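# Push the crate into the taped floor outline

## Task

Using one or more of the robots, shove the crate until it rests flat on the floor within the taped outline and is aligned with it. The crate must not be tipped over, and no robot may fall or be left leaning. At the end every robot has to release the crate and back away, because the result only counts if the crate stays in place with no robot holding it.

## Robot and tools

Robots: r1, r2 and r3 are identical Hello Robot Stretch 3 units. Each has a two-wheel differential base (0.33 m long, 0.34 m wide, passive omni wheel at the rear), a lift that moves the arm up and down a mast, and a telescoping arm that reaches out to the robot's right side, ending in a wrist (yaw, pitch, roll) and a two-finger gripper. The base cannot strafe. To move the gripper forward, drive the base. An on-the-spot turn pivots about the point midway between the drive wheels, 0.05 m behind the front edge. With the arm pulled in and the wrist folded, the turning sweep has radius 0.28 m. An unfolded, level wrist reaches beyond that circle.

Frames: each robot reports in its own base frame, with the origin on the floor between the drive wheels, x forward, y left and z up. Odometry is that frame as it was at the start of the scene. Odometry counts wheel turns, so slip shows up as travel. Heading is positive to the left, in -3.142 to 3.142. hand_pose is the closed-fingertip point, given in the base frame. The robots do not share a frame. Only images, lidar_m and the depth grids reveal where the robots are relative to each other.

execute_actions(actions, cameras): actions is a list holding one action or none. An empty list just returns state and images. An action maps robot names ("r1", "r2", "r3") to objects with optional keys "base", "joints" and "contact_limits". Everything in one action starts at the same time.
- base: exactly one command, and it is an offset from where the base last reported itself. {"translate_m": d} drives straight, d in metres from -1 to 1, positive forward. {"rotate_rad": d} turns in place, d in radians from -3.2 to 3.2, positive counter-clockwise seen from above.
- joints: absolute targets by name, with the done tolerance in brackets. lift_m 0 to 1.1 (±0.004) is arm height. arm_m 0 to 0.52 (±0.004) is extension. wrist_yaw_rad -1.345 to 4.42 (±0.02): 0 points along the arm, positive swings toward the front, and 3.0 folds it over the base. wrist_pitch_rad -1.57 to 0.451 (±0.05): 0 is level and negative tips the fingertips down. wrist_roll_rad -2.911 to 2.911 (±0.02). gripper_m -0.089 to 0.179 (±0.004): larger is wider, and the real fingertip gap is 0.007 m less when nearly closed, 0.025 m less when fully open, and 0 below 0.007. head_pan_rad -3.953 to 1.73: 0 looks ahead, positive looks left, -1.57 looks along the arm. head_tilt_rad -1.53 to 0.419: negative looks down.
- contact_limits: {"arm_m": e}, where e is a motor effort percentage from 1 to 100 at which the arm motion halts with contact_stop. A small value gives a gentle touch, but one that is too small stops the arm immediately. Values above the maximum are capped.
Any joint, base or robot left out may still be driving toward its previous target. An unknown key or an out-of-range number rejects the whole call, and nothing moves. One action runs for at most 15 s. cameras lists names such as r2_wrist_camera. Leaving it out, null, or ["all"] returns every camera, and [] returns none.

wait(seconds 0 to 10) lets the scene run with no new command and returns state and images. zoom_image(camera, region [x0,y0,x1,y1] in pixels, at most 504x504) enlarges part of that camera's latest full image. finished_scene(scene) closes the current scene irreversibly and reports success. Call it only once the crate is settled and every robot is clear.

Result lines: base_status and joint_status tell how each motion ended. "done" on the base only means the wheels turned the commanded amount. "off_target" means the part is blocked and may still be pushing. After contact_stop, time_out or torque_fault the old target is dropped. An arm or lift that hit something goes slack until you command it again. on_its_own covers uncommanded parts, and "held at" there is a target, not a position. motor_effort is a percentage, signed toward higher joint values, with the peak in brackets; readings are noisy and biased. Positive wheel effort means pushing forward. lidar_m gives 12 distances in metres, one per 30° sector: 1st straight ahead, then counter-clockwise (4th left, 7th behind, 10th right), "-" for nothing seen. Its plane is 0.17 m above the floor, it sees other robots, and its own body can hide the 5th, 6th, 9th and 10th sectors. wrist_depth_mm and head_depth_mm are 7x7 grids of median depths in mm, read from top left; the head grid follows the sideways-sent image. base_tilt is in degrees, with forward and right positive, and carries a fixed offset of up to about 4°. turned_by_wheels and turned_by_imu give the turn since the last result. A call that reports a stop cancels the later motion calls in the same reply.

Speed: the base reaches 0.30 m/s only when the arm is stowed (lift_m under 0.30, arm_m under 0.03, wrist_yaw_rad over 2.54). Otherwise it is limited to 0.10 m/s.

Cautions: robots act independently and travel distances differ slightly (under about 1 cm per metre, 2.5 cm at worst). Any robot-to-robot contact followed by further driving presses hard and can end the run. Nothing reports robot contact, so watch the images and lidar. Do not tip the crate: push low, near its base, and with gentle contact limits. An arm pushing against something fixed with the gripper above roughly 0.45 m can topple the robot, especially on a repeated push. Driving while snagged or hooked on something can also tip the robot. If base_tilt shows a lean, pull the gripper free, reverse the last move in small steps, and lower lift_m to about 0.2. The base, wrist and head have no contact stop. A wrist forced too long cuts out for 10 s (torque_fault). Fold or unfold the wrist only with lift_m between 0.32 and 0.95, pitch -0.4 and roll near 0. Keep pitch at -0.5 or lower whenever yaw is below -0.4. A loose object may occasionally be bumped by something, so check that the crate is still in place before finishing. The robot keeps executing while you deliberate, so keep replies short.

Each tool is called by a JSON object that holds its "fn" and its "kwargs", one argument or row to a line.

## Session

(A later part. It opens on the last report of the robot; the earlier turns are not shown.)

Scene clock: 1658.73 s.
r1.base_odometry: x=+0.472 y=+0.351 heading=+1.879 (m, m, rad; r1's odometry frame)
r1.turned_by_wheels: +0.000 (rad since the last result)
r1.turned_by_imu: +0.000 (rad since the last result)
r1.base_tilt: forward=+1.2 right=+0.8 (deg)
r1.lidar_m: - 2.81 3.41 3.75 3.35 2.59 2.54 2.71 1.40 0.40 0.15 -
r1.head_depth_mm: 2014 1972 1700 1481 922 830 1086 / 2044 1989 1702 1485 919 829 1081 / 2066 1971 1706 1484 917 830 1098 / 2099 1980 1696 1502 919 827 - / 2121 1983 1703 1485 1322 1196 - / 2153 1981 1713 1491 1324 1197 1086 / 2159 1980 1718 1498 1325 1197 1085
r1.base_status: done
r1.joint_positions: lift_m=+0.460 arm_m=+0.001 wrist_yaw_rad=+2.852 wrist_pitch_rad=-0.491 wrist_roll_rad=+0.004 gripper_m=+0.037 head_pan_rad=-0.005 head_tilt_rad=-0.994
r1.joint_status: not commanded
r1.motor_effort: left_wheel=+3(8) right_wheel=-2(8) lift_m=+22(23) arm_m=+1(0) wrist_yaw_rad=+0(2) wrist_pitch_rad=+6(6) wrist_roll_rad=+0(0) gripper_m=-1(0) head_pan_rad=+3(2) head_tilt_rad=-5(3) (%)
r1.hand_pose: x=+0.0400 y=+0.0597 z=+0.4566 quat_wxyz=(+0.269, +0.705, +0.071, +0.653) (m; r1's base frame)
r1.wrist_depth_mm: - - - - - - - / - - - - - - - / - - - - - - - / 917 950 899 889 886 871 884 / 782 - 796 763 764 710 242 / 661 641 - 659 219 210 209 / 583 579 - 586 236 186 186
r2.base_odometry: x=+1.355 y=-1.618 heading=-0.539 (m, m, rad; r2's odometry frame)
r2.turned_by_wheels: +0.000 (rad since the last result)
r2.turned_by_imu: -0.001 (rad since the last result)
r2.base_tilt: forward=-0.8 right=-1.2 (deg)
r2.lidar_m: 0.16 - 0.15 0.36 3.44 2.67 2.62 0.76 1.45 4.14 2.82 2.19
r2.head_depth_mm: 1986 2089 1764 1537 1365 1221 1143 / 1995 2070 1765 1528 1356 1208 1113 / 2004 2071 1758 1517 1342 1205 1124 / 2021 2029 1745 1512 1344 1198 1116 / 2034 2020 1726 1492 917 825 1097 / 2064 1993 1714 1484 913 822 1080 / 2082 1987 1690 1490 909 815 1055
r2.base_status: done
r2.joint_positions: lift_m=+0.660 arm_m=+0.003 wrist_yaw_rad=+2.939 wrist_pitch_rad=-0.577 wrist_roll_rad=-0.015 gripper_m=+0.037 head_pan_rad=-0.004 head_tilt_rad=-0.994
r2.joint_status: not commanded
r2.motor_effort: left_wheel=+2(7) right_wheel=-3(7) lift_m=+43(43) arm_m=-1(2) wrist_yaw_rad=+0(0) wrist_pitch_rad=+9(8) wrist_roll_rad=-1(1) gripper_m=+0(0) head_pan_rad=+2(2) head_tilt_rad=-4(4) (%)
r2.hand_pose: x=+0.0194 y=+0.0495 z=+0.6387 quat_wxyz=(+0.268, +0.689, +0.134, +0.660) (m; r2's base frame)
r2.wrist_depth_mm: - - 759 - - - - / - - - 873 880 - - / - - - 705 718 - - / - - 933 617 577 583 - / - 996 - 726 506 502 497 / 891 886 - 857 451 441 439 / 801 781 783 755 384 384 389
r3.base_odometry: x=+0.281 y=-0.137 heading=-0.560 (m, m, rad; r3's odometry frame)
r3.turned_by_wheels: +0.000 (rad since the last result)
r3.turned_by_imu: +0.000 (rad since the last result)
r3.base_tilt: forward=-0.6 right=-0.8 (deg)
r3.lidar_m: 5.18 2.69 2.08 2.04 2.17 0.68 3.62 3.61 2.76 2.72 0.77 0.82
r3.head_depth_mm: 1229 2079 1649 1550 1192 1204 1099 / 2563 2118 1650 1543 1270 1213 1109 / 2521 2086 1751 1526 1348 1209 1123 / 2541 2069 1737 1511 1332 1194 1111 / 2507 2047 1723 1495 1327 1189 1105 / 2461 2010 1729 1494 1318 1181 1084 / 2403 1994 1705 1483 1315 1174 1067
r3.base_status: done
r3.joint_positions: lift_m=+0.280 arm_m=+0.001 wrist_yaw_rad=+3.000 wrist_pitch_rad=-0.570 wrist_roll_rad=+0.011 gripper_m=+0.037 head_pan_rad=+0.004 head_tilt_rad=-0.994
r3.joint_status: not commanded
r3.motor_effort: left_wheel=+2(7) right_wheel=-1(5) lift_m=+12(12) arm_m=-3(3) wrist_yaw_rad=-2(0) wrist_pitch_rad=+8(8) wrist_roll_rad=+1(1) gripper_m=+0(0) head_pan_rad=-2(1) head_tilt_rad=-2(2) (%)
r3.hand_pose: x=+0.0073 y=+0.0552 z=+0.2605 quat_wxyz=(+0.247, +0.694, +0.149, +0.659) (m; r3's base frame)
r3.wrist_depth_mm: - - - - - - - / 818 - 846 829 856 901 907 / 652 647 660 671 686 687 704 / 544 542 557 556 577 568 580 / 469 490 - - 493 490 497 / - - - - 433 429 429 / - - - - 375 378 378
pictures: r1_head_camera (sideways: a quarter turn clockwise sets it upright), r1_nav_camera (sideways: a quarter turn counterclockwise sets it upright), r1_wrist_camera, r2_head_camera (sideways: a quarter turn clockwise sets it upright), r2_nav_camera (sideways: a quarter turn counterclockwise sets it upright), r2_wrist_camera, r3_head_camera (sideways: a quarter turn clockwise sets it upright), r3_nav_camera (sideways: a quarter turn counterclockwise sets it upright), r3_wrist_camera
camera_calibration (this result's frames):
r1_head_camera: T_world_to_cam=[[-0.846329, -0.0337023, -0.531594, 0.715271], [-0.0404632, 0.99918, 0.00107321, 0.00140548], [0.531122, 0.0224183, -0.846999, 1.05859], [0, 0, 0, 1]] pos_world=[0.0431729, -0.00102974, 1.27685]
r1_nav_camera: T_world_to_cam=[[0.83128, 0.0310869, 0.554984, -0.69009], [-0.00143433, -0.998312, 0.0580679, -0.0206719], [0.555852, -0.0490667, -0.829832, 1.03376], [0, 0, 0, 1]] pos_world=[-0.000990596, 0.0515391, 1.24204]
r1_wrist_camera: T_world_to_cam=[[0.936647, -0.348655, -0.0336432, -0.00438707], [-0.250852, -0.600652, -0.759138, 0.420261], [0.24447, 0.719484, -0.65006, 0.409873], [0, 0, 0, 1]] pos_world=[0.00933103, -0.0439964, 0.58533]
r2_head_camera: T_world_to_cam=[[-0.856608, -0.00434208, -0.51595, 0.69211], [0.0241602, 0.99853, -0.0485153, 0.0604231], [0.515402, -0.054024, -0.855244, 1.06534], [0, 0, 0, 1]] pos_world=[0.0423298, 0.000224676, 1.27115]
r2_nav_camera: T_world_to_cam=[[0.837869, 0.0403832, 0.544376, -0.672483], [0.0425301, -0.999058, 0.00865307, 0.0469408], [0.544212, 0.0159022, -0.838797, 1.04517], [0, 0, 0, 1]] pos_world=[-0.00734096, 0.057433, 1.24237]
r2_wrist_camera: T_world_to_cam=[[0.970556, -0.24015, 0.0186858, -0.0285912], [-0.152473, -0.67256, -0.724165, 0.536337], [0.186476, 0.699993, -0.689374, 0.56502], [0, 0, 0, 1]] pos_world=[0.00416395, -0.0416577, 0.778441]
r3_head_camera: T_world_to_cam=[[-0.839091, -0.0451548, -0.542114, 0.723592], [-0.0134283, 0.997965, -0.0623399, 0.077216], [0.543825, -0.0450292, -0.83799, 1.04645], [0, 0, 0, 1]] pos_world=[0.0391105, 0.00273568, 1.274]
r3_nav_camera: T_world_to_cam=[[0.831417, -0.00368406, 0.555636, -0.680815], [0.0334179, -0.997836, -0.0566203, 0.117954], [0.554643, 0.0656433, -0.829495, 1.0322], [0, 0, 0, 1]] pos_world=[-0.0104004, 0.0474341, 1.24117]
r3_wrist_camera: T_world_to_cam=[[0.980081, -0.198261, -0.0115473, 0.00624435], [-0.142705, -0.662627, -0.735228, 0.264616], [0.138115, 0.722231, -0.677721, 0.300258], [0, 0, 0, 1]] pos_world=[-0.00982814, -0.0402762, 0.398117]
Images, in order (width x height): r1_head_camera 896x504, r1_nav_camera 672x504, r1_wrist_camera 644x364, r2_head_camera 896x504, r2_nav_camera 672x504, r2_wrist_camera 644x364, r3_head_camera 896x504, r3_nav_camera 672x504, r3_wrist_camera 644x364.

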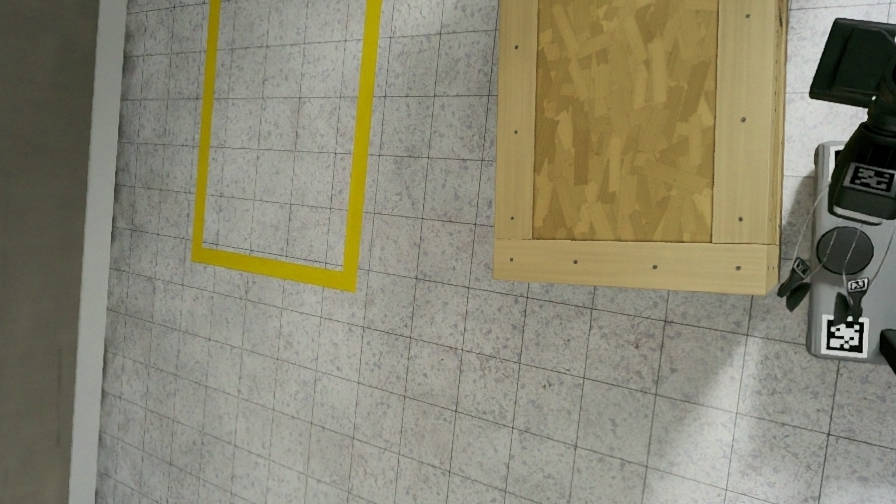

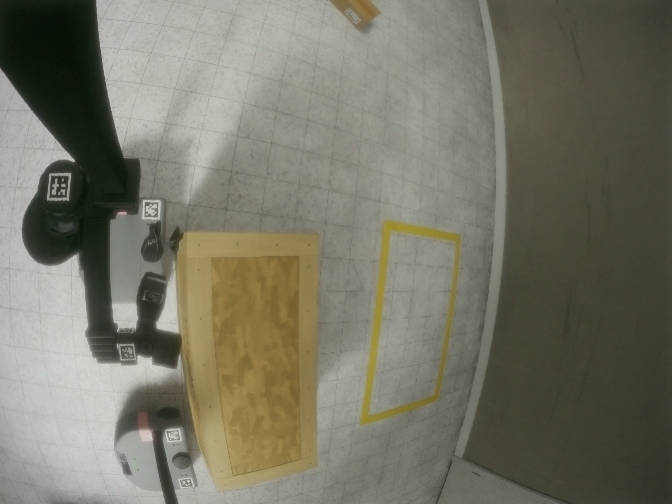

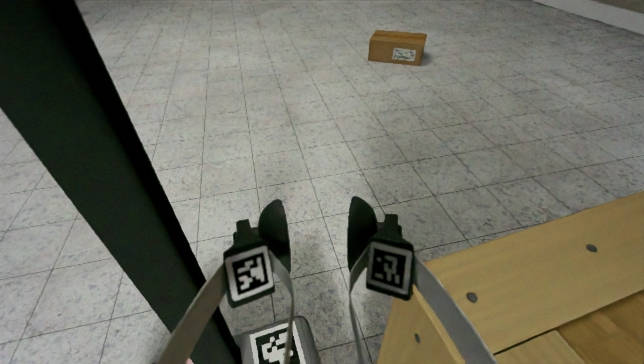

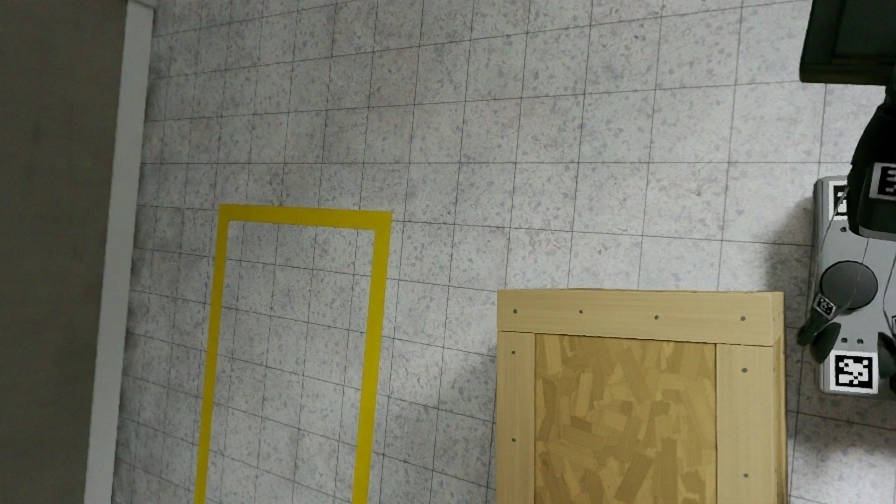

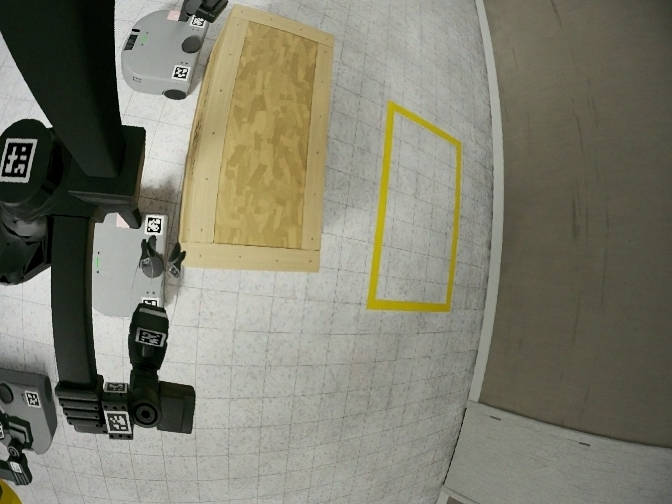

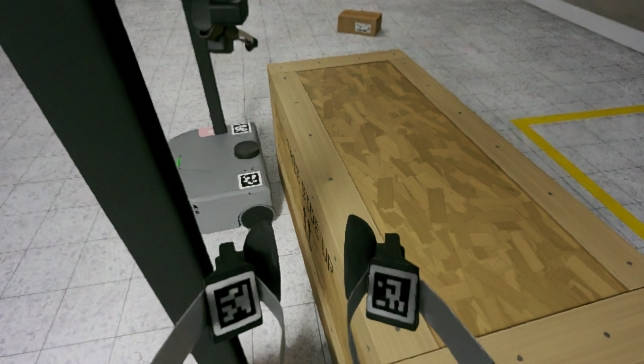

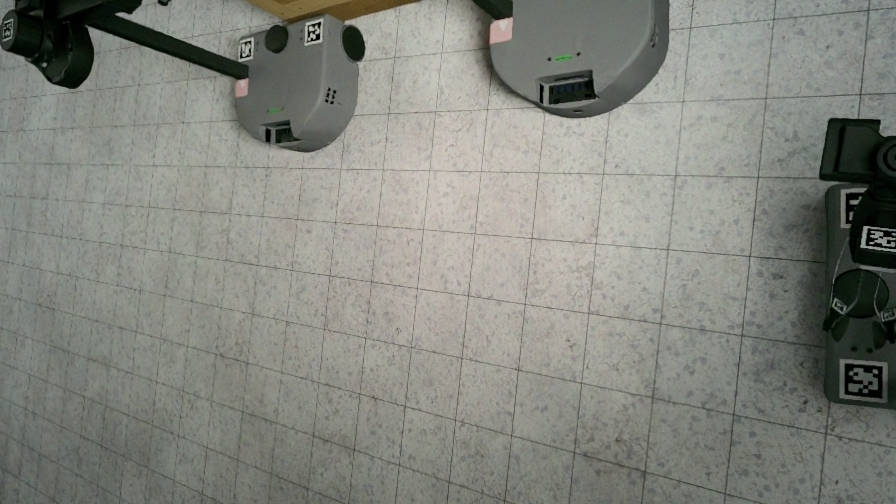

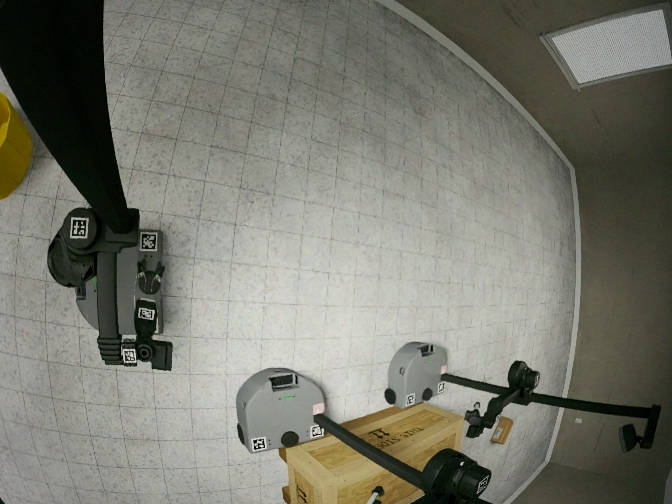

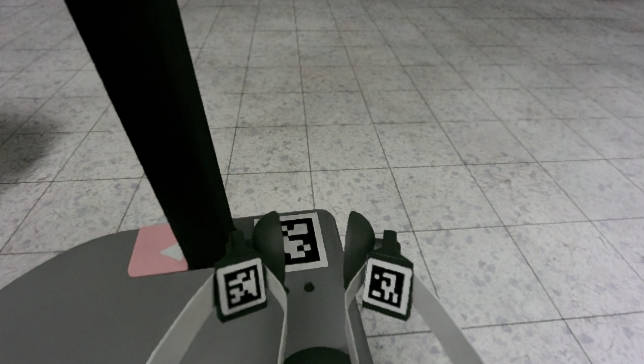

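{"fn": "execute_actions", "kwargs": {
  "actions": [
    {"r3":{"base":{"translate_m":0.92}}}
  ],
  "cameras": []
}}

{"fn": "execute_actions", "kwargs": {
  "actions": [
    {"r3":{"base":{"rotate_rad":-1.59},"joints":{"lift_m":0.29}}}
  ],
  "cameras": ["r3_head_camera","r3_nav_camera"]
}}

Scene clock: 1678.53 s.
r1.base_odometry: x=+0.472 y=+0.351 heading=+1.879 (m, m, rad; r1's odometry frame)
r1.turned_by_wheels: +0.000 (rad since the last result)
r1.turned_by_imu: -0.001 (rad since the last result)
r1.base_tilt: forward=+1.2 right=+0.9 (deg)
r1.lidar_m: - 2.80 3.42 3.78 3.36 2.59 2.54 0.70 2.12 0.40 0.15 -
r1.head_depth_mm: 2009 1982 1697 1495 918 826 1085 / 2049 1988 1704 1493 921 829 1082 / 2063 1991 1700 1487 922 829 1103 / 2090 1985 1707 1489 920 823 - / 2111 1978 1697 1486 1329 1192 - / 2139 1969 1691 1493 1328 1193 1088 / 2173 2001 1705 1491 1332 1194 1084
r1.base_status: not commanded
r1.joint_positions: lift_m=+0.460 arm_m=+0.001 wrist_yaw_rad=+2.852 wrist_pitch_rad=-0.491 wrist_roll_rad=+0.004 gripper_m=+0.037 head_pan_rad=-0.005 head_tilt_rad=-0.994
r1.joint_status: not commanded
r1.motor_effort: left_wheel=+3(3) right_wheel=-3(3) lift_m=+22(22) arm_m=+0(1) wrist_yaw_rad=+1(1) wrist_pitch_rad=+6(6) wrist_roll_rad=+0(0) gripper_m=+0(0) head_pan_rad=+3(3) head_tilt_rad=-3(4) (%)
r1.hand_pose: x=+0.0400 y=+0.0597 z=+0.4566 quat_wxyz=(+0.269, +0.705, +0.071, +0.653) (m; r1's base frame)
r1.wrist_depth_mm: - - - - - - - / - - - - - - - / - - - - - - - / 920 965 918 890 892 894 873 / 776 - 766 750 770 714 243 / 668 662 - 666 219 210 210 / 568 585 - 577 234 186 185
r2.base_odometry: x=+1.355 y=-1.618 heading=-0.539 (m, m, rad; r2's odometry frame)
r2.turned_by_wheels: +0.000 (rad since the last result)
r2.turned_by_imu: -0.002 (rad since the last result)
r2.base_tilt: forward=-0.7 right=-1.1 (deg)
r2.lidar_m: 0.16 - 0.15 0.36 3.48 0.73 2.63 1.49 1.45 4.14 2.82 2.18
r2.head_depth_mm: 1966 2097 1778 1534 1358 1217 1148 / 1983 2061 1751 1537 1353 1209 1114 / 1997 2050 1737 1532 1348 1208 1123 / 2022 2035 1739 1511 1335 1197 1123 / 2054 2011 1725 1500 916 825 1095 / 2055 2017 1705 1485 910 823 1076 / 2074 1988 1701 1482 909 817 1058
r2.base_status: not commanded
r2.joint_positions: lift_m=+0.660 arm_m=+0.003 wrist_yaw_rad=+2.939 wrist_pitch_rad=-0.577 wrist_roll_rad=-0.015 gripper_m=+0.037 head_pan_rad=-0.004 head_tilt_rad=-0.994
r2.joint_status: not commanded
r2.motor_effort: left_wheel=+2(2) right_wheel=-4(3) lift_m=+43(43) arm_m=-2(1) wrist_yaw_rad=+0(0) wrist_pitch_rad=+9(9) wrist_roll_rad=+0(0) gripper_m=+1(1) head_pan_rad=+2(2) head_tilt_rad=-4(5) (%)
r2.hand_pose: x=+0.0194 y=+0.0495 z=+0.6388 quat_wxyz=(+0.268, +0.689, +0.134, +0.660) (m; r2's base frame)
r2.wrist_depth_mm: - - 777 - - - - / - - - 897 901 - - / - - - 712 697 - - / - - 951 621 580 582 - / - - 975 733 505 498 501 / 896 888 - 839 452 442 438 / 722 800 774 765 381 385 382
r3.base_odometry: x=+1.060 y=-0.625 heading=-0.559 (m, m, rad; r3's odometry frame)
r3.turned_by_wheels: +0.000 (rad since the last result)
r3.turned_by_imu: +0.002 (rad since the last result)
r3.base_tilt: forward=-0.6 right=-0.8 (deg)
r3.lidar_m: 4.26 2.57 2.00 1.96 2.09 1.54 1.54 3.69 0.62 0.73 0.70 4.34
r3.head_depth_mm: 2641 2134 1786 1540 1195 1125 1108 / 2528 2093 1779 1534 1335 1193 1106 / 2562 2080 1754 1522 1343 1206 1120 / 2492 2071 1749 1508 1340 1204 1114 / 2468 2023 1721 1499 1328 1195 1109 / 2437 1995 1721 1486 1323 1186 1090 / 2423 1980 1699 1477 1312 1170 1065
r3.base_status: done
r3.joint_positions: lift_m=+0.280 arm_m=+0.001 wrist_yaw_rad=+3.000 wrist_pitch_rad=-0.570 wrist_roll_rad=+0.011 gripper_m=+0.037 head_pan_rad=+0.004 head_tilt_rad=-0.994
r3.joint_status: not commanded
r3.motor_effort: left_wheel=+2(8) right_wheel=-1(5) lift_m=+12(12) arm_m=-3(3) wrist_yaw_rad=+0(1) wrist_pitch_rad=+8(8) wrist_roll_rad=+1(1) gripper_m=+0(0) head_pan_rad=-2(2) head_tilt_rad=-1(1) (%)
r3.hand_pose: x=+0.0073 y=+0.0552 z=+0.2605 quat_wxyz=(+0.247, +0.694, +0.149, +0.659) (m; r3's base frame)
r3.wrist_depth_mm: - - - - - - - / 802 - 823 851 849 880 892 / 645 642 672 686 682 697 701 / 544 542 553 562 573 569 584 / 469 484 - - 495 490 496 / - - - - 434 425 429 / - - - - 373 376 377
pictures: none
No camera images: the call's "cameras" was empty. Leave "cameras" out to get every camera's image.

Scene clock: 1680.80 s.
r1.base_odometry: x=+0.472 y=+0.351 heading=+1.879 (m, m, rad; r1's odometry frame)
r1.turned_by_wheels: +0.000 (rad since the last result)
r1.turned_by_imu: +0.000 (rad since the last result)
r1.base_tilt: forward=+1.1 right=+0.8 (deg)
r1.lidar_m: - 2.81 3.40 3.78 3.35 2.59 2.54 0.69 2.12 0.40 0.15 -
r1.head_depth_mm: 2003 1984 1696 1482 919 825 1083 / 2030 1984 1694 1486 917 829 1083 / 2057 1978 1700 1491 920 822 1097 / 2092 1978 1704 1480 916 826 - / 2124 1984 1693 1485 1324 1187 - / 2152 1986 1702 1500 1320 1197 1081 / 2177 1978 1704 1500 1328 1199 1083
r1.base_status: not commanded
r1.joint_positions: lift_m=+0.460 arm_m=+0.001 wrist_yaw_rad=+2.852 wrist_pitch_rad=-0.491 wrist_roll_rad=+0.004 gripper_m=+0.037 head_pan_rad=-0.005 head_tilt_rad=-0.994
r1.joint_status: not commanded
r1.motor_effort: left_wheel=+4(3) right_wheel=-3(3) lift_m=+22(22) arm_m=+0(0) wrist_yaw_rad=+1(1) wrist_pitch_rad=+6(6) wrist_roll_rad=+0(0) gripper_m=+0(1) head_pan_rad=+4(3) head_tilt_rad=-3(4) (%)
r1.hand_pose: x=+0.0400 y=+0.0597 z=+0.4566 quat_wxyz=(+0.269, +0.705, +0.071, +0.653) (m; r1's base frame)
r1.wrist_depth_mm: - - - - - - - / - - - - - - - / - - - - - - - / 926 971 917 890 893 903 864 / 760 - 768 788 762 719 240 / 686 660 - 654 220 210 209 / 576 577 - 589 233 186 187
r2.base_odometry: x=+1.355 y=-1.618 heading=-0.539 (m, m, rad; r2's odometry frame)
r2.turned_by_wheels: +0.000 (rad since the last result)
r2.turned_by_imu: -0.001 (rad since the last result)
r2.base_tilt: forward=-0.7 right=-1.0 (deg)
r2.lidar_m: 0.16 - 0.15 0.37 3.44 0.73 2.62 1.49 1.45 4.15 2.82 2.17
r2.head_depth_mm: 1969 2084 1778 1542 1363 1218 1140 / 1981 2065 1764 1525 1360 1211 1117 / 2012 2053 1749 1520 1341 1205 1124 / 2041 2024 1726 1510 1342 1204 1121 / 2044 1999 1720 1502 916 825 1103 / 2075 1994 1717 1491 916 821 1082 / 2081 1977 1696 1480 910 817 1061
r2.base_status: not commanded
r2.joint_positions: lift_m=+0.660 arm_m=+0.003 wrist_yaw_rad=+2.939 wrist_pitch_rad=-0.577 wrist_roll_rad=-0.015 gripper_m=+0.037 head_pan_rad=-0.004 head_tilt_rad=-0.994
r2.joint_status: not commanded
r2.motor_effort: left_wheel=+2(2) right_wheel=-3(3) lift_m=+43(43) arm_m=-2(1) wrist_yaw_rad=+0(0) wrist_pitch_rad=+9(9) wrist_roll_rad=+0(1) gripper_m=-1(0) head_pan_rad=+1(2) head_tilt_rad=-5(5) (%)
r2.hand_pose: x=+0.0194 y=+0.0495 z=+0.6387 quat_wxyz=(+0.268, +0.689, +0.134, +0.660) (m; r2's base frame)
r2.wrist_depth_mm: - - 780 - - - - / - - - 893 890 - - / - - - 708 707 - - / - - 942 613 581 576 - / - 978 984 725 503 509 501 / 899 903 - 841 452 438 437 / 791 787 783 742 384 388 386
r3.base_odometry: x=+1.060 y=-0.625 heading=-2.149 (m, m, rad; r3's odometry frame)
r3.turned_by_wheels: -1.590 (rad since the last result)
r3.turned_by_imu: -1.565 (rad since the last result)
r3.base_tilt: forward=-0.6 right=-0.8 (deg)
r3.lidar_m: 0.73 0.70 0.76 4.25 2.59 2.00 1.96 2.09 1.54 1.54 3.73 0.62
r3.head_depth_mm: 2454 2063 786 1542 1206 1222 1102 / 2424 2111 1230 1152 1199 1203 1111 / 2457 2079 1225 1300 1323 1207 1123 / 2432 2056 1206 1290 1332 1204 1114 / 2455 2042 1192 1297 1321 1190 1111 / 2430 1997 1195 1237 1254 1192 1082 / 2417 2001 876 1226 1162 1173 1069
r3.base_status: done
r3.joint_positions: lift_m=+0.290 arm_m=+0.001 wrist_yaw_rad=+3.000 wrist_pitch_rad=-0.570 wrist_roll_rad=+0.011 gripper_m=+0.037 head_pan_rad=+0.004 head_tilt_rad=-0.994
r3.joint_status: all done
r3.motor_effort: left_wheel=+3(8) right_wheel=-1(4) lift_m=+23(24) arm_m=-3(3) wrist_yaw_rad=+0(1) wrist_pitch_rad=+8(8) wrist_roll_rad=+1(1) gripper_m=+0(1) head_pan_rad=+0(2) head_tilt_rad=-2(1) (%)
r3.hand_pose: x=+0.0073 y=+0.0552 z=+0.2698 quat_wxyz=(+0.247, +0.694, +0.149, +0.659) (m; r3's base frame)
r3.wrist_depth_mm: - - - - - - - / 819 - 858 864 869 583 559 / 663 652 685 697 695 516 446 / 556 559 567 573 586 541 469 / 481 494 - - 504 503 508 / - - - - 444 437 446 / - - - - 381 389 388
pictures: r3_head_camera (sideways: a quarter turn clockwise sets it upright), r3_nav_camera (sideways: a quarter turn counterclockwise sets it upright)
camera_calibration (this result's frames):
r3_head_camera: T_world_to_cam=[[-0.839091, -0.045155, -0.542114, 0.723592], [-0.0134286, 0.997965, -0.0623399, 0.077216], [0.543825, -0.045029, -0.83799, 1.04645], [0, 0, 0, 1]] pos_world=[0.0391105, 0.00273569, 1.274]
r3_nav_camera: T_world_to_cam=[[0.831417, -0.00368379, 0.555636, -0.680815], [0.0334182, -0.997836, -0.0566203, 0.117954], [0.554643, 0.0656435, -0.829495, 1.0322], [0, 0, 0, 1]] pos_world=[-0.0104005, 0.0474341, 1.24117]
Images, in order (width x height): r3_head_camera 896x504, r3_nav_camera 672x504.

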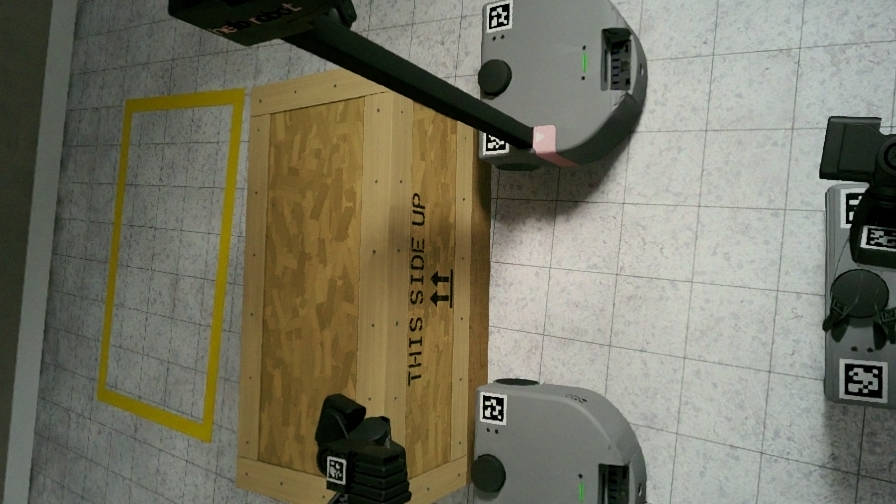

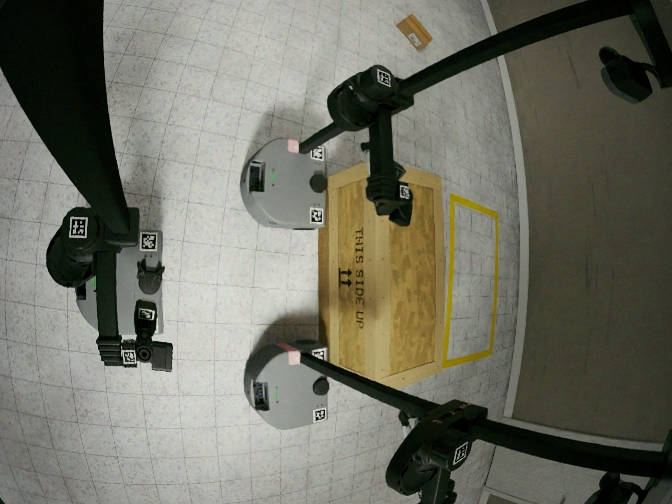

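{"fn": "execute_actions", "kwargs": {
  "actions": [
    {"r3":{"base":{"translate_m":0.4},"joints":{"lift_m":0.46}}}
  ],
  "cameras": ["r3_head_camera","r3_nav_camera"]
}}

Scene clock: 1703.60 s.
r1.base_odometry: x=+0.472 y=+0.351 heading=+1.879 (m, m, rad; r1's odometry frame)
r1.turned_by_wheels: +0.000 (rad since the last result)
r1.turned_by_imu: -0.001 (rad since the last result)
r1.base_tilt: forward=+1.2 right=+0.9 (deg)
r1.lidar_m: - 2.79 3.44 3.77 3.35 2.59 2.54 0.36 0.41 0.40 0.15 -
r1.head_depth_mm: 2013 1992 1694 1493 917 827 1084 / 2028 1971 1701 1494 919 827 1085 / 2072 1985 1694 1490 921 830 1094 / 2075 1968 1702 1488 918 828 - / 2127 1980 1702 1491 1328 1199 - / 2156 2003 1712 1491 1329 1190 1085 / 2191 1977 1712 1493 1330 1197 1084
r1.base_status: not commanded
r1.joint_positions: lift_m=+0.460 arm_m=+0.001 wrist_yaw_rad=+2.852 wrist_pitch_rad=-0.491 wrist_roll_rad=+0.004 gripper_m=+0.037 head_pan_rad=-0.005 head_tilt_rad=-0.994
r1.joint_status: not commanded
r1.motor_effort: left_wheel=+3(4) right_wheel=-2(3) lift_m=+22(23) arm_m=+0(0) wrist_yaw_rad=+2(0) wrist_pitch_rad=+6(6) wrist_roll_rad=+0(0) gripper_m=+0(1) head_pan_rad=+3(3) head_tilt_rad=-4(4) (%)
r1.hand_pose: x=+0.0400 y=+0.0597 z=+0.4566 quat_wxyz=(+0.269, +0.705, +0.071, +0.653) (m; r1's base frame)
r1.wrist_depth_mm: - - - - - - - / - - - - - - - / - - - - - - - / 943 939 953 892 918 894 869 / 783 - 807 767 752 729 240 / 656 662 - 643 220 210 210 / 581 580 - 586 233 186 186
r2.base_odometry: x=+1.355 y=-1.618 heading=-0.539 (m, m, rad; r2's odometry frame)
r2.turned_by_wheels: +0.000 (rad since the last result)
r2.turned_by_imu: -0.002 (rad since the last result)
r2.base_tilt: forward=-0.8 right=-1.1 (deg)
r2.lidar_m: 0.16 - 0.15 0.37 3.46 2.68 2.62 1.49 1.45 4.13 2.82 2.18
r2.head_depth_mm: 1968 2080 1772 1535 1362 1218 1143 / 1980 2065 1756 1530 1349 1216 1116 / 1995 2049 1745 1512 1345 1208 1126 / 2029 2028 1729 1512 1345 1202 1117 / 2024 2019 1715 1512 920 827 1104 / 2051 2016 1709 1495 913 825 1077 / 2078 1989 1692 1482 908 818 1065
r2.base_status: not commanded
r2.joint_positions: lift_m=+0.660 arm_m=+0.003 wrist_yaw_rad=+2.939 wrist_pitch_rad=-0.577 wrist_roll_rad=-0.015 gripper_m=+0.037 head_pan_rad=-0.004 head_tilt_rad=-0.994
r2.joint_status: not commanded
r2.motor_effort: left_wheel=+3(2) right_wheel=-3(3) lift_m=+43(43) arm_m=-1(2) wrist_yaw_rad=+0(0) wrist_pitch_rad=+9(9) wrist_roll_rad=-1(0) gripper_m=+0(1) head_pan_rad=+3(2) head_tilt_rad=-4(5) (%)
r2.hand_pose: x=+0.0194 y=+0.0495 z=+0.6388 quat_wxyz=(+0.268, +0.689, +0.134, +0.660) (m; r2's base frame)
r2.wrist_depth_mm: - - 764 - - - - / - - - 891 894 - - / 317 - - 714 695 - - / 397 - 946 630 583 588 - / - 759 983 728 499 500 503 / 722 691 - 844 448 436 437 / 629 622 780 764 383 384 386
r3.base_odometry: x=+0.842 y=-0.960 heading=-2.149 (m, m, rad; r3's odometry frame)
r3.turned_by_wheels: +0.000 (rad since the last result)
r3.turned_by_imu: +0.000 (rad since the last result)
r3.base_tilt: forward=-0.6 right=-0.8 (deg)
r3.lidar_m: 0.33 0.34 0.42 0.53 3.12 2.40 2.36 2.51 1.68 4.58 0.31 0.34
r3.head_depth_mm: 2180 2123 1793 1519 978 1021 976 / 2210 2110 1792 1072 959 1057 991 / 2182 2078 1764 1057 946 1171 1108 / 2230 2054 1748 1045 943 1186 1119 / 2243 2046 1739 1042 941 1175 1108 / 2214 2019 1724 1033 935 1141 1089 / 2243 1993 1702 1029 911 1012 955
r3.base_status: done
r3.joint_positions: lift_m=+0.460 arm_m=+0.001 wrist_yaw_rad=+3.000 wrist_pitch_rad=-0.570 wrist_roll_rad=+0.011 gripper_m=+0.037 head_pan_rad=+0.004 head_tilt_rad=-0.994
r3.joint_status: all done
r3.motor_effort: left_wheel=+2(8) right_wheel=-1(4) lift_m=+23(23) arm_m=-3(3) wrist_yaw_rad=+0(0) wrist_pitch_rad=+8(8) wrist_roll_rad=+1(1) gripper_m=+0(0) head_pan_rad=-1(0) head_tilt_rad=-1(1) (%)
r3.hand_pose: x=+0.0073 y=+0.0552 z=+0.4398 quat_wxyz=(+0.247, +0.694, +0.149, +0.659) (m; r3's base frame)
r3.wrist_depth_mm: - - - - - - - / - - - - - 458 425 / 932 931 962 929 908 448 347 / 782 801 769 588 590 463 330 / 680 682 - 513 527 470 336 / 597 589 - 537 580 487 342 / 526 535 - 537 542 480 349
pictures: r3_head_camera (sideways: a quarter turn clockwise sets it upright), r3_nav_camera (sideways: a quarter turn counterclockwise sets it upright)
camera_calibration (this result's frames):
r3_head_camera: T_world_to_cam=[[-0.839091, -0.0451551, -0.542114, 0.723592], [-0.0134287, 0.997965, -0.0623399, 0.077216], [0.543825, -0.045029, -0.83799, 1.04645], [0, 0, 0, 1]] pos_world=[0.0391105, 0.00273569, 1.274]
r3_nav_camera: T_world_to_cam=[[0.831417, -0.0036837, 0.555636, -0.680815], [0.0334183, -0.997836, -0.0566203, 0.117954], [0.554643, 0.0656436, -0.829495, 1.0322], [0, 0, 0, 1]] pos_world=[-0.0104005, 0.0474341, 1.24117]
Images, in order (width x height): r3_head_camera 896x504, r3_nav_camera 672x504.

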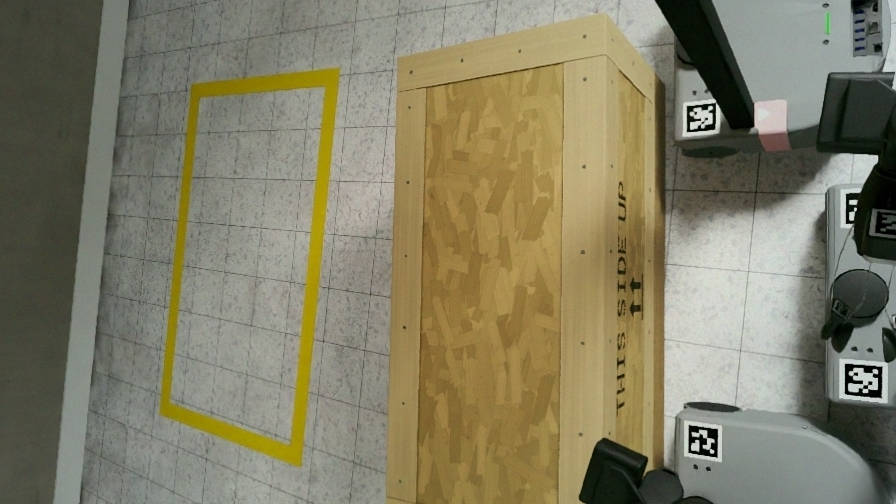

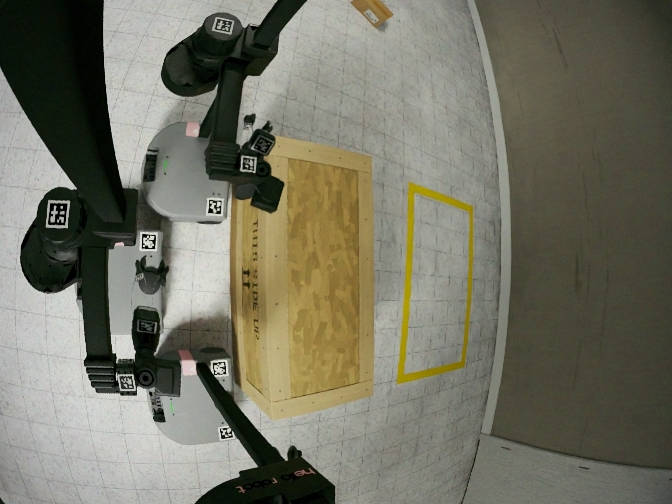

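{"fn": "execute_actions", "kwargs": {
  "actions": [
    {"r3":{"base":{"translate_m":0.25}}}
  ],
  "cameras": ["r3_head_camera","r1_head_camera","r2_head_camera","r3_nav_camera"]
}}

Scene clock: 1723.20 s.
r1.base_odometry: x=+0.472 y=+0.351 heading=+1.879 (m, m, rad; r1's odometry frame)
r1.turned_by_wheels: +0.000 (rad since the last result)
r1.turned_by_imu: -0.001 (rad since the last result)
r1.base_tilt: forward=+1.1 right=+0.8 (deg)
r1.lidar_m: - 2.80 3.43 3.78 3.36 2.59 2.54 2.71 2.12 0.23 0.15 -
r1.head_depth_mm: 2015 1968 1703 1485 920 830 948 / 2034 1967 1697 1481 919 830 1047 / 2076 1986 1699 1490 921 831 1097 / 2101 1986 1706 1498 917 829 - / 2120 1974 1682 1500 1330 1190 - / 2156 1985 1714 1492 1331 1194 1088 / 2195 1988 1706 1489 1326 1197 1082
r1.base_status: not commanded
r1.joint_positions: lift_m=+0.460 arm_m=+0.001 wrist_yaw_rad=+2.852 wrist_pitch_rad=-0.491 wrist_roll_rad=+0.004 gripper_m=+0.037 head_pan_rad=-0.005 head_tilt_rad=-0.994
r1.joint_status: not commanded
r1.motor_effort: left_wheel=+3(4) right_wheel=-3(3) lift_m=+22(22) arm_m=+0(0) wrist_yaw_rad=+1(0) wrist_pitch_rad=+6(6) wrist_roll_rad=+0(0) gripper_m=+0(0) head_pan_rad=+4(3) head_tilt_rad=-4(3) (%)
r1.hand_pose: x=+0.0400 y=+0.0597 z=+0.4566 quat_wxyz=(+0.269, +0.705, +0.071, +0.653) (m; r1's base frame)
r1.wrist_depth_mm: - - - - - - - / - - - - - - - / - - - - - - - / 920 968 890 890 901 895 882 / 789 - 780 753 761 732 240 / 677 639 - 648 219 211 209 / 574 581 - 581 234 186 186
r2.base_odometry: x=+1.355 y=-1.618 heading=-0.539 (m, m, rad; r2's odometry frame)
r2.turned_by_wheels: +0.000 (rad since the last result)
r2.turned_by_imu: -0.002 (rad since the last result)
r2.base_tilt: forward=-0.7 right=-1.1 (deg)
r2.lidar_m: 0.16 - 0.15 0.36 3.45 2.67 2.62 1.49 1.45 4.13 2.82 2.19
r2.head_depth_mm: 1958 2077 1759 1531 1353 1219 1146 / 1976 2065 1755 1538 1348 1215 1111 / 1992 2040 1746 1529 1343 1207 1122 / 2023 2028 1738 1504 1334 1203 1123 / 2043 1998 1726 1496 919 826 1101 / 2051 2003 1709 1497 915 825 1079 / 2080 1988 1701 1485 908 821 938
r2.base_status: not commanded
r2.joint_positions: lift_m=+0.660 arm_m=+0.003 wrist_yaw_rad=+2.939 wrist_pitch_rad=-0.577 wrist_roll_rad=-0.015 gripper_m=+0.037 head_pan_rad=-0.004 head_tilt_rad=-0.994
r2.joint_status: not commanded
r2.motor_effort: left_wheel=+2(2) right_wheel=-3(3) lift_m=+43(43) arm_m=-2(1) wrist_yaw_rad=+0(0) wrist_pitch_rad=+9(9) wrist_roll_rad=+0(1) gripper_m=+0(0) head_pan_rad=+2(2) head_tilt_rad=-4(4) (%)
r2.hand_pose: x=+0.0194 y=+0.0495 z=+0.6388 quat_wxyz=(+0.268, +0.689, +0.134, +0.660) (m; r2's base frame)
r2.wrist_depth_mm: - 279 580 - - - - / - 289 306 902 877 - - / - - 333 685 712 - - / - - 910 604 595 584 - / - 986 827 719 500 495 500 / 895 879 - 676 453 435 435 / 790 783 629 656 377 386 390
r3.base_odometry: x=+0.705 y=-1.170 heading=-2.149 (m, m, rad; r3's odometry frame)
r3.turned_by_wheels: +0.000 (rad since the last result)
r3.turned_by_imu: +0.000 (rad since the last result)
r3.base_tilt: forward=-0.7 right=-0.8 (deg)
r3.lidar_m: - - 0.15 0.29 3.47 2.66 2.62 2.77 0.28 0.28 0.15 -
r3.head_depth_mm: 1941 2134 1772 1548 963 841 929 / 1955 2104 1780 1540 940 842 793 / 1974 2084 1760 1522 934 837 927 / 2001 2061 1744 1519 930 830 783 / 2035 2033 1739 1510 922 825 777 / 2031 1998 1707 1502 916 821 1015 / 2069 1991 1689 1487 910 817 905
r3.base_status: done
r3.joint_positions: lift_m=+0.460 arm_m=+0.001 wrist_yaw_rad=+3.000 wrist_pitch_rad=-0.570 wrist_roll_rad=+0.011 gripper_m=+0.037 head_pan_rad=+0.004 head_tilt_rad=-0.994
r3.joint_status: not commanded
r3.motor_effort: left_wheel=+2(5) right_wheel=-1(1) lift_m=+23(23) arm_m=-3(4) wrist_yaw_rad=+1(0) wrist_pitch_rad=+8(8) wrist_roll_rad=+1(1) gripper_m=+0(0) head_pan_rad=-1(0) head_tilt_rad=-2(2) (%)
r3.hand_pose: x=+0.0073 y=+0.0552 z=+0.4398 quat_wxyz=(+0.247, +0.694, +0.149, +0.659) (m; r3's base frame)
r3.wrist_depth_mm: - - - - - - - / - - - 444 406 416 420 / 933 943 681 498 319 328 330 / 775 760 584 545 266 271 272 / 672 501 - 529 229 229 232 / 596 490 - 533 202 198 202 / 526 539 - 389 246 176 179
pictures: r1_head_camera (sideways: a quarter turn clockwise sets it upright), r2_head_camera (sideways: a quarter turn clockwise sets it upright), r3_head_camera (sideways: a quarter turn clockwise sets it upright), r3_nav_camera (sideways: a quarter turn counterclockwise sets it upright)
camera_calibration (this result's frames):
r1_head_camera: T_world_to_cam=[[-0.846329, -0.0337022, -0.531594, 0.71527], [-0.0404632, 0.99918, 0.00107322, 0.00140547], [0.531122, 0.0224183, -0.846999, 1.05859], [0, 0, 0, 1]] pos_world=[0.0431729, -0.00102975, 1.27685]
r2_head_camera: T_world_to_cam=[[-0.856608, -0.00434206, -0.51595, 0.69211], [0.0241602, 0.99853, -0.0485153, 0.0604231], [0.515402, -0.054024, -0.855244, 1.06534], [0, 0, 0, 1]] pos_world=[0.0423298, 0.000224674, 1.27115]
r3_head_camera: T_world_to_cam=[[-0.839091, -0.0451548, -0.542114, 0.723592], [-0.0134283, 0.997965, -0.0623399, 0.077216], [0.543825, -0.0450292, -0.83799, 1.04645], [0, 0, 0, 1]] pos_world=[0.0391105, 0.00273568, 1.274]
r3_nav_camera: T_world_to_cam=[[0.831417, -0.00368407, 0.555636, -0.680815], [0.0334179, -0.997836, -0.0566203, 0.117954], [0.554643, 0.0656433, -0.829495, 1.0322], [0, 0, 0, 1]] pos_world=[-0.0104004, 0.0474341, 1.24117]
Images, in order (width x height): r1_head_camera 896x504, r2_head_camera 896x504, r3_head_camera 896x504, r3_nav_camera 672x504.

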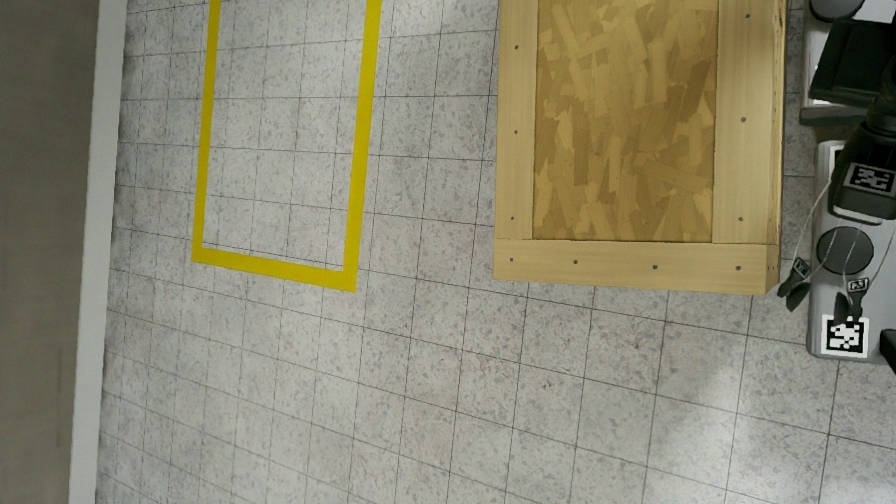

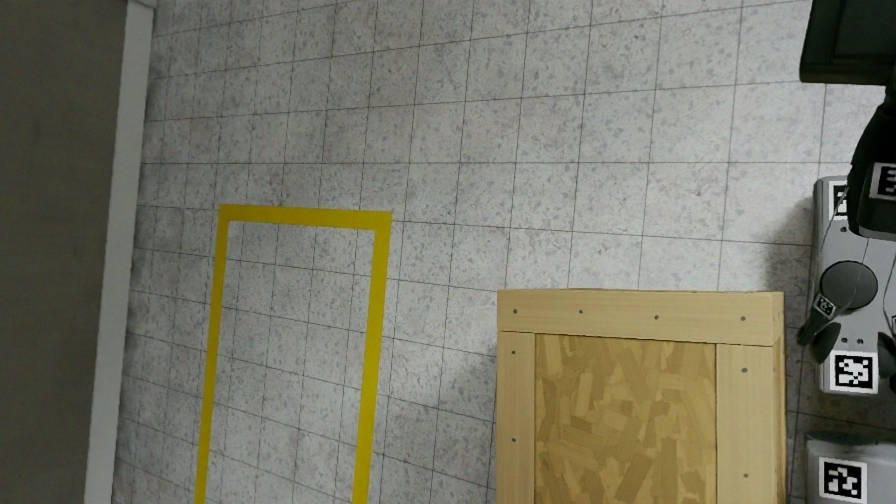

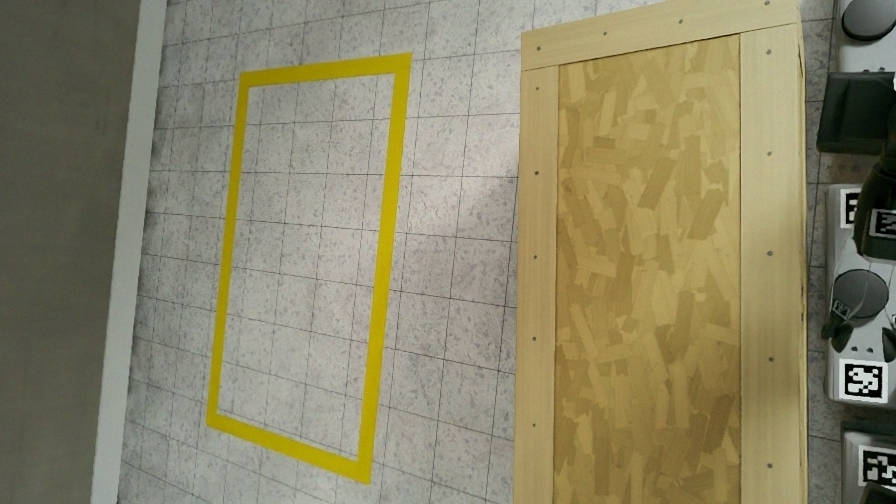

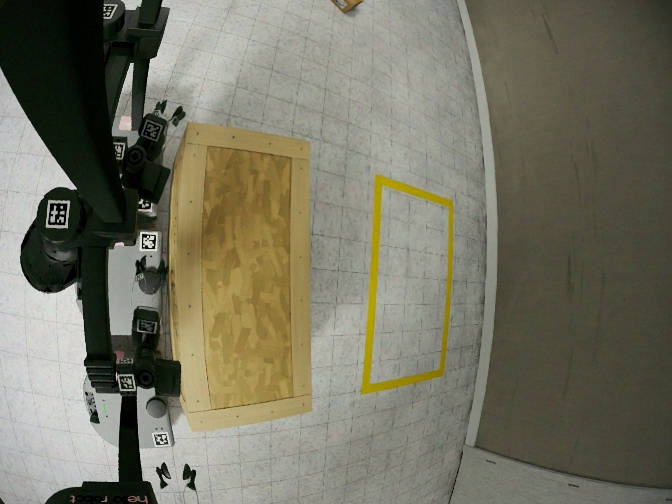

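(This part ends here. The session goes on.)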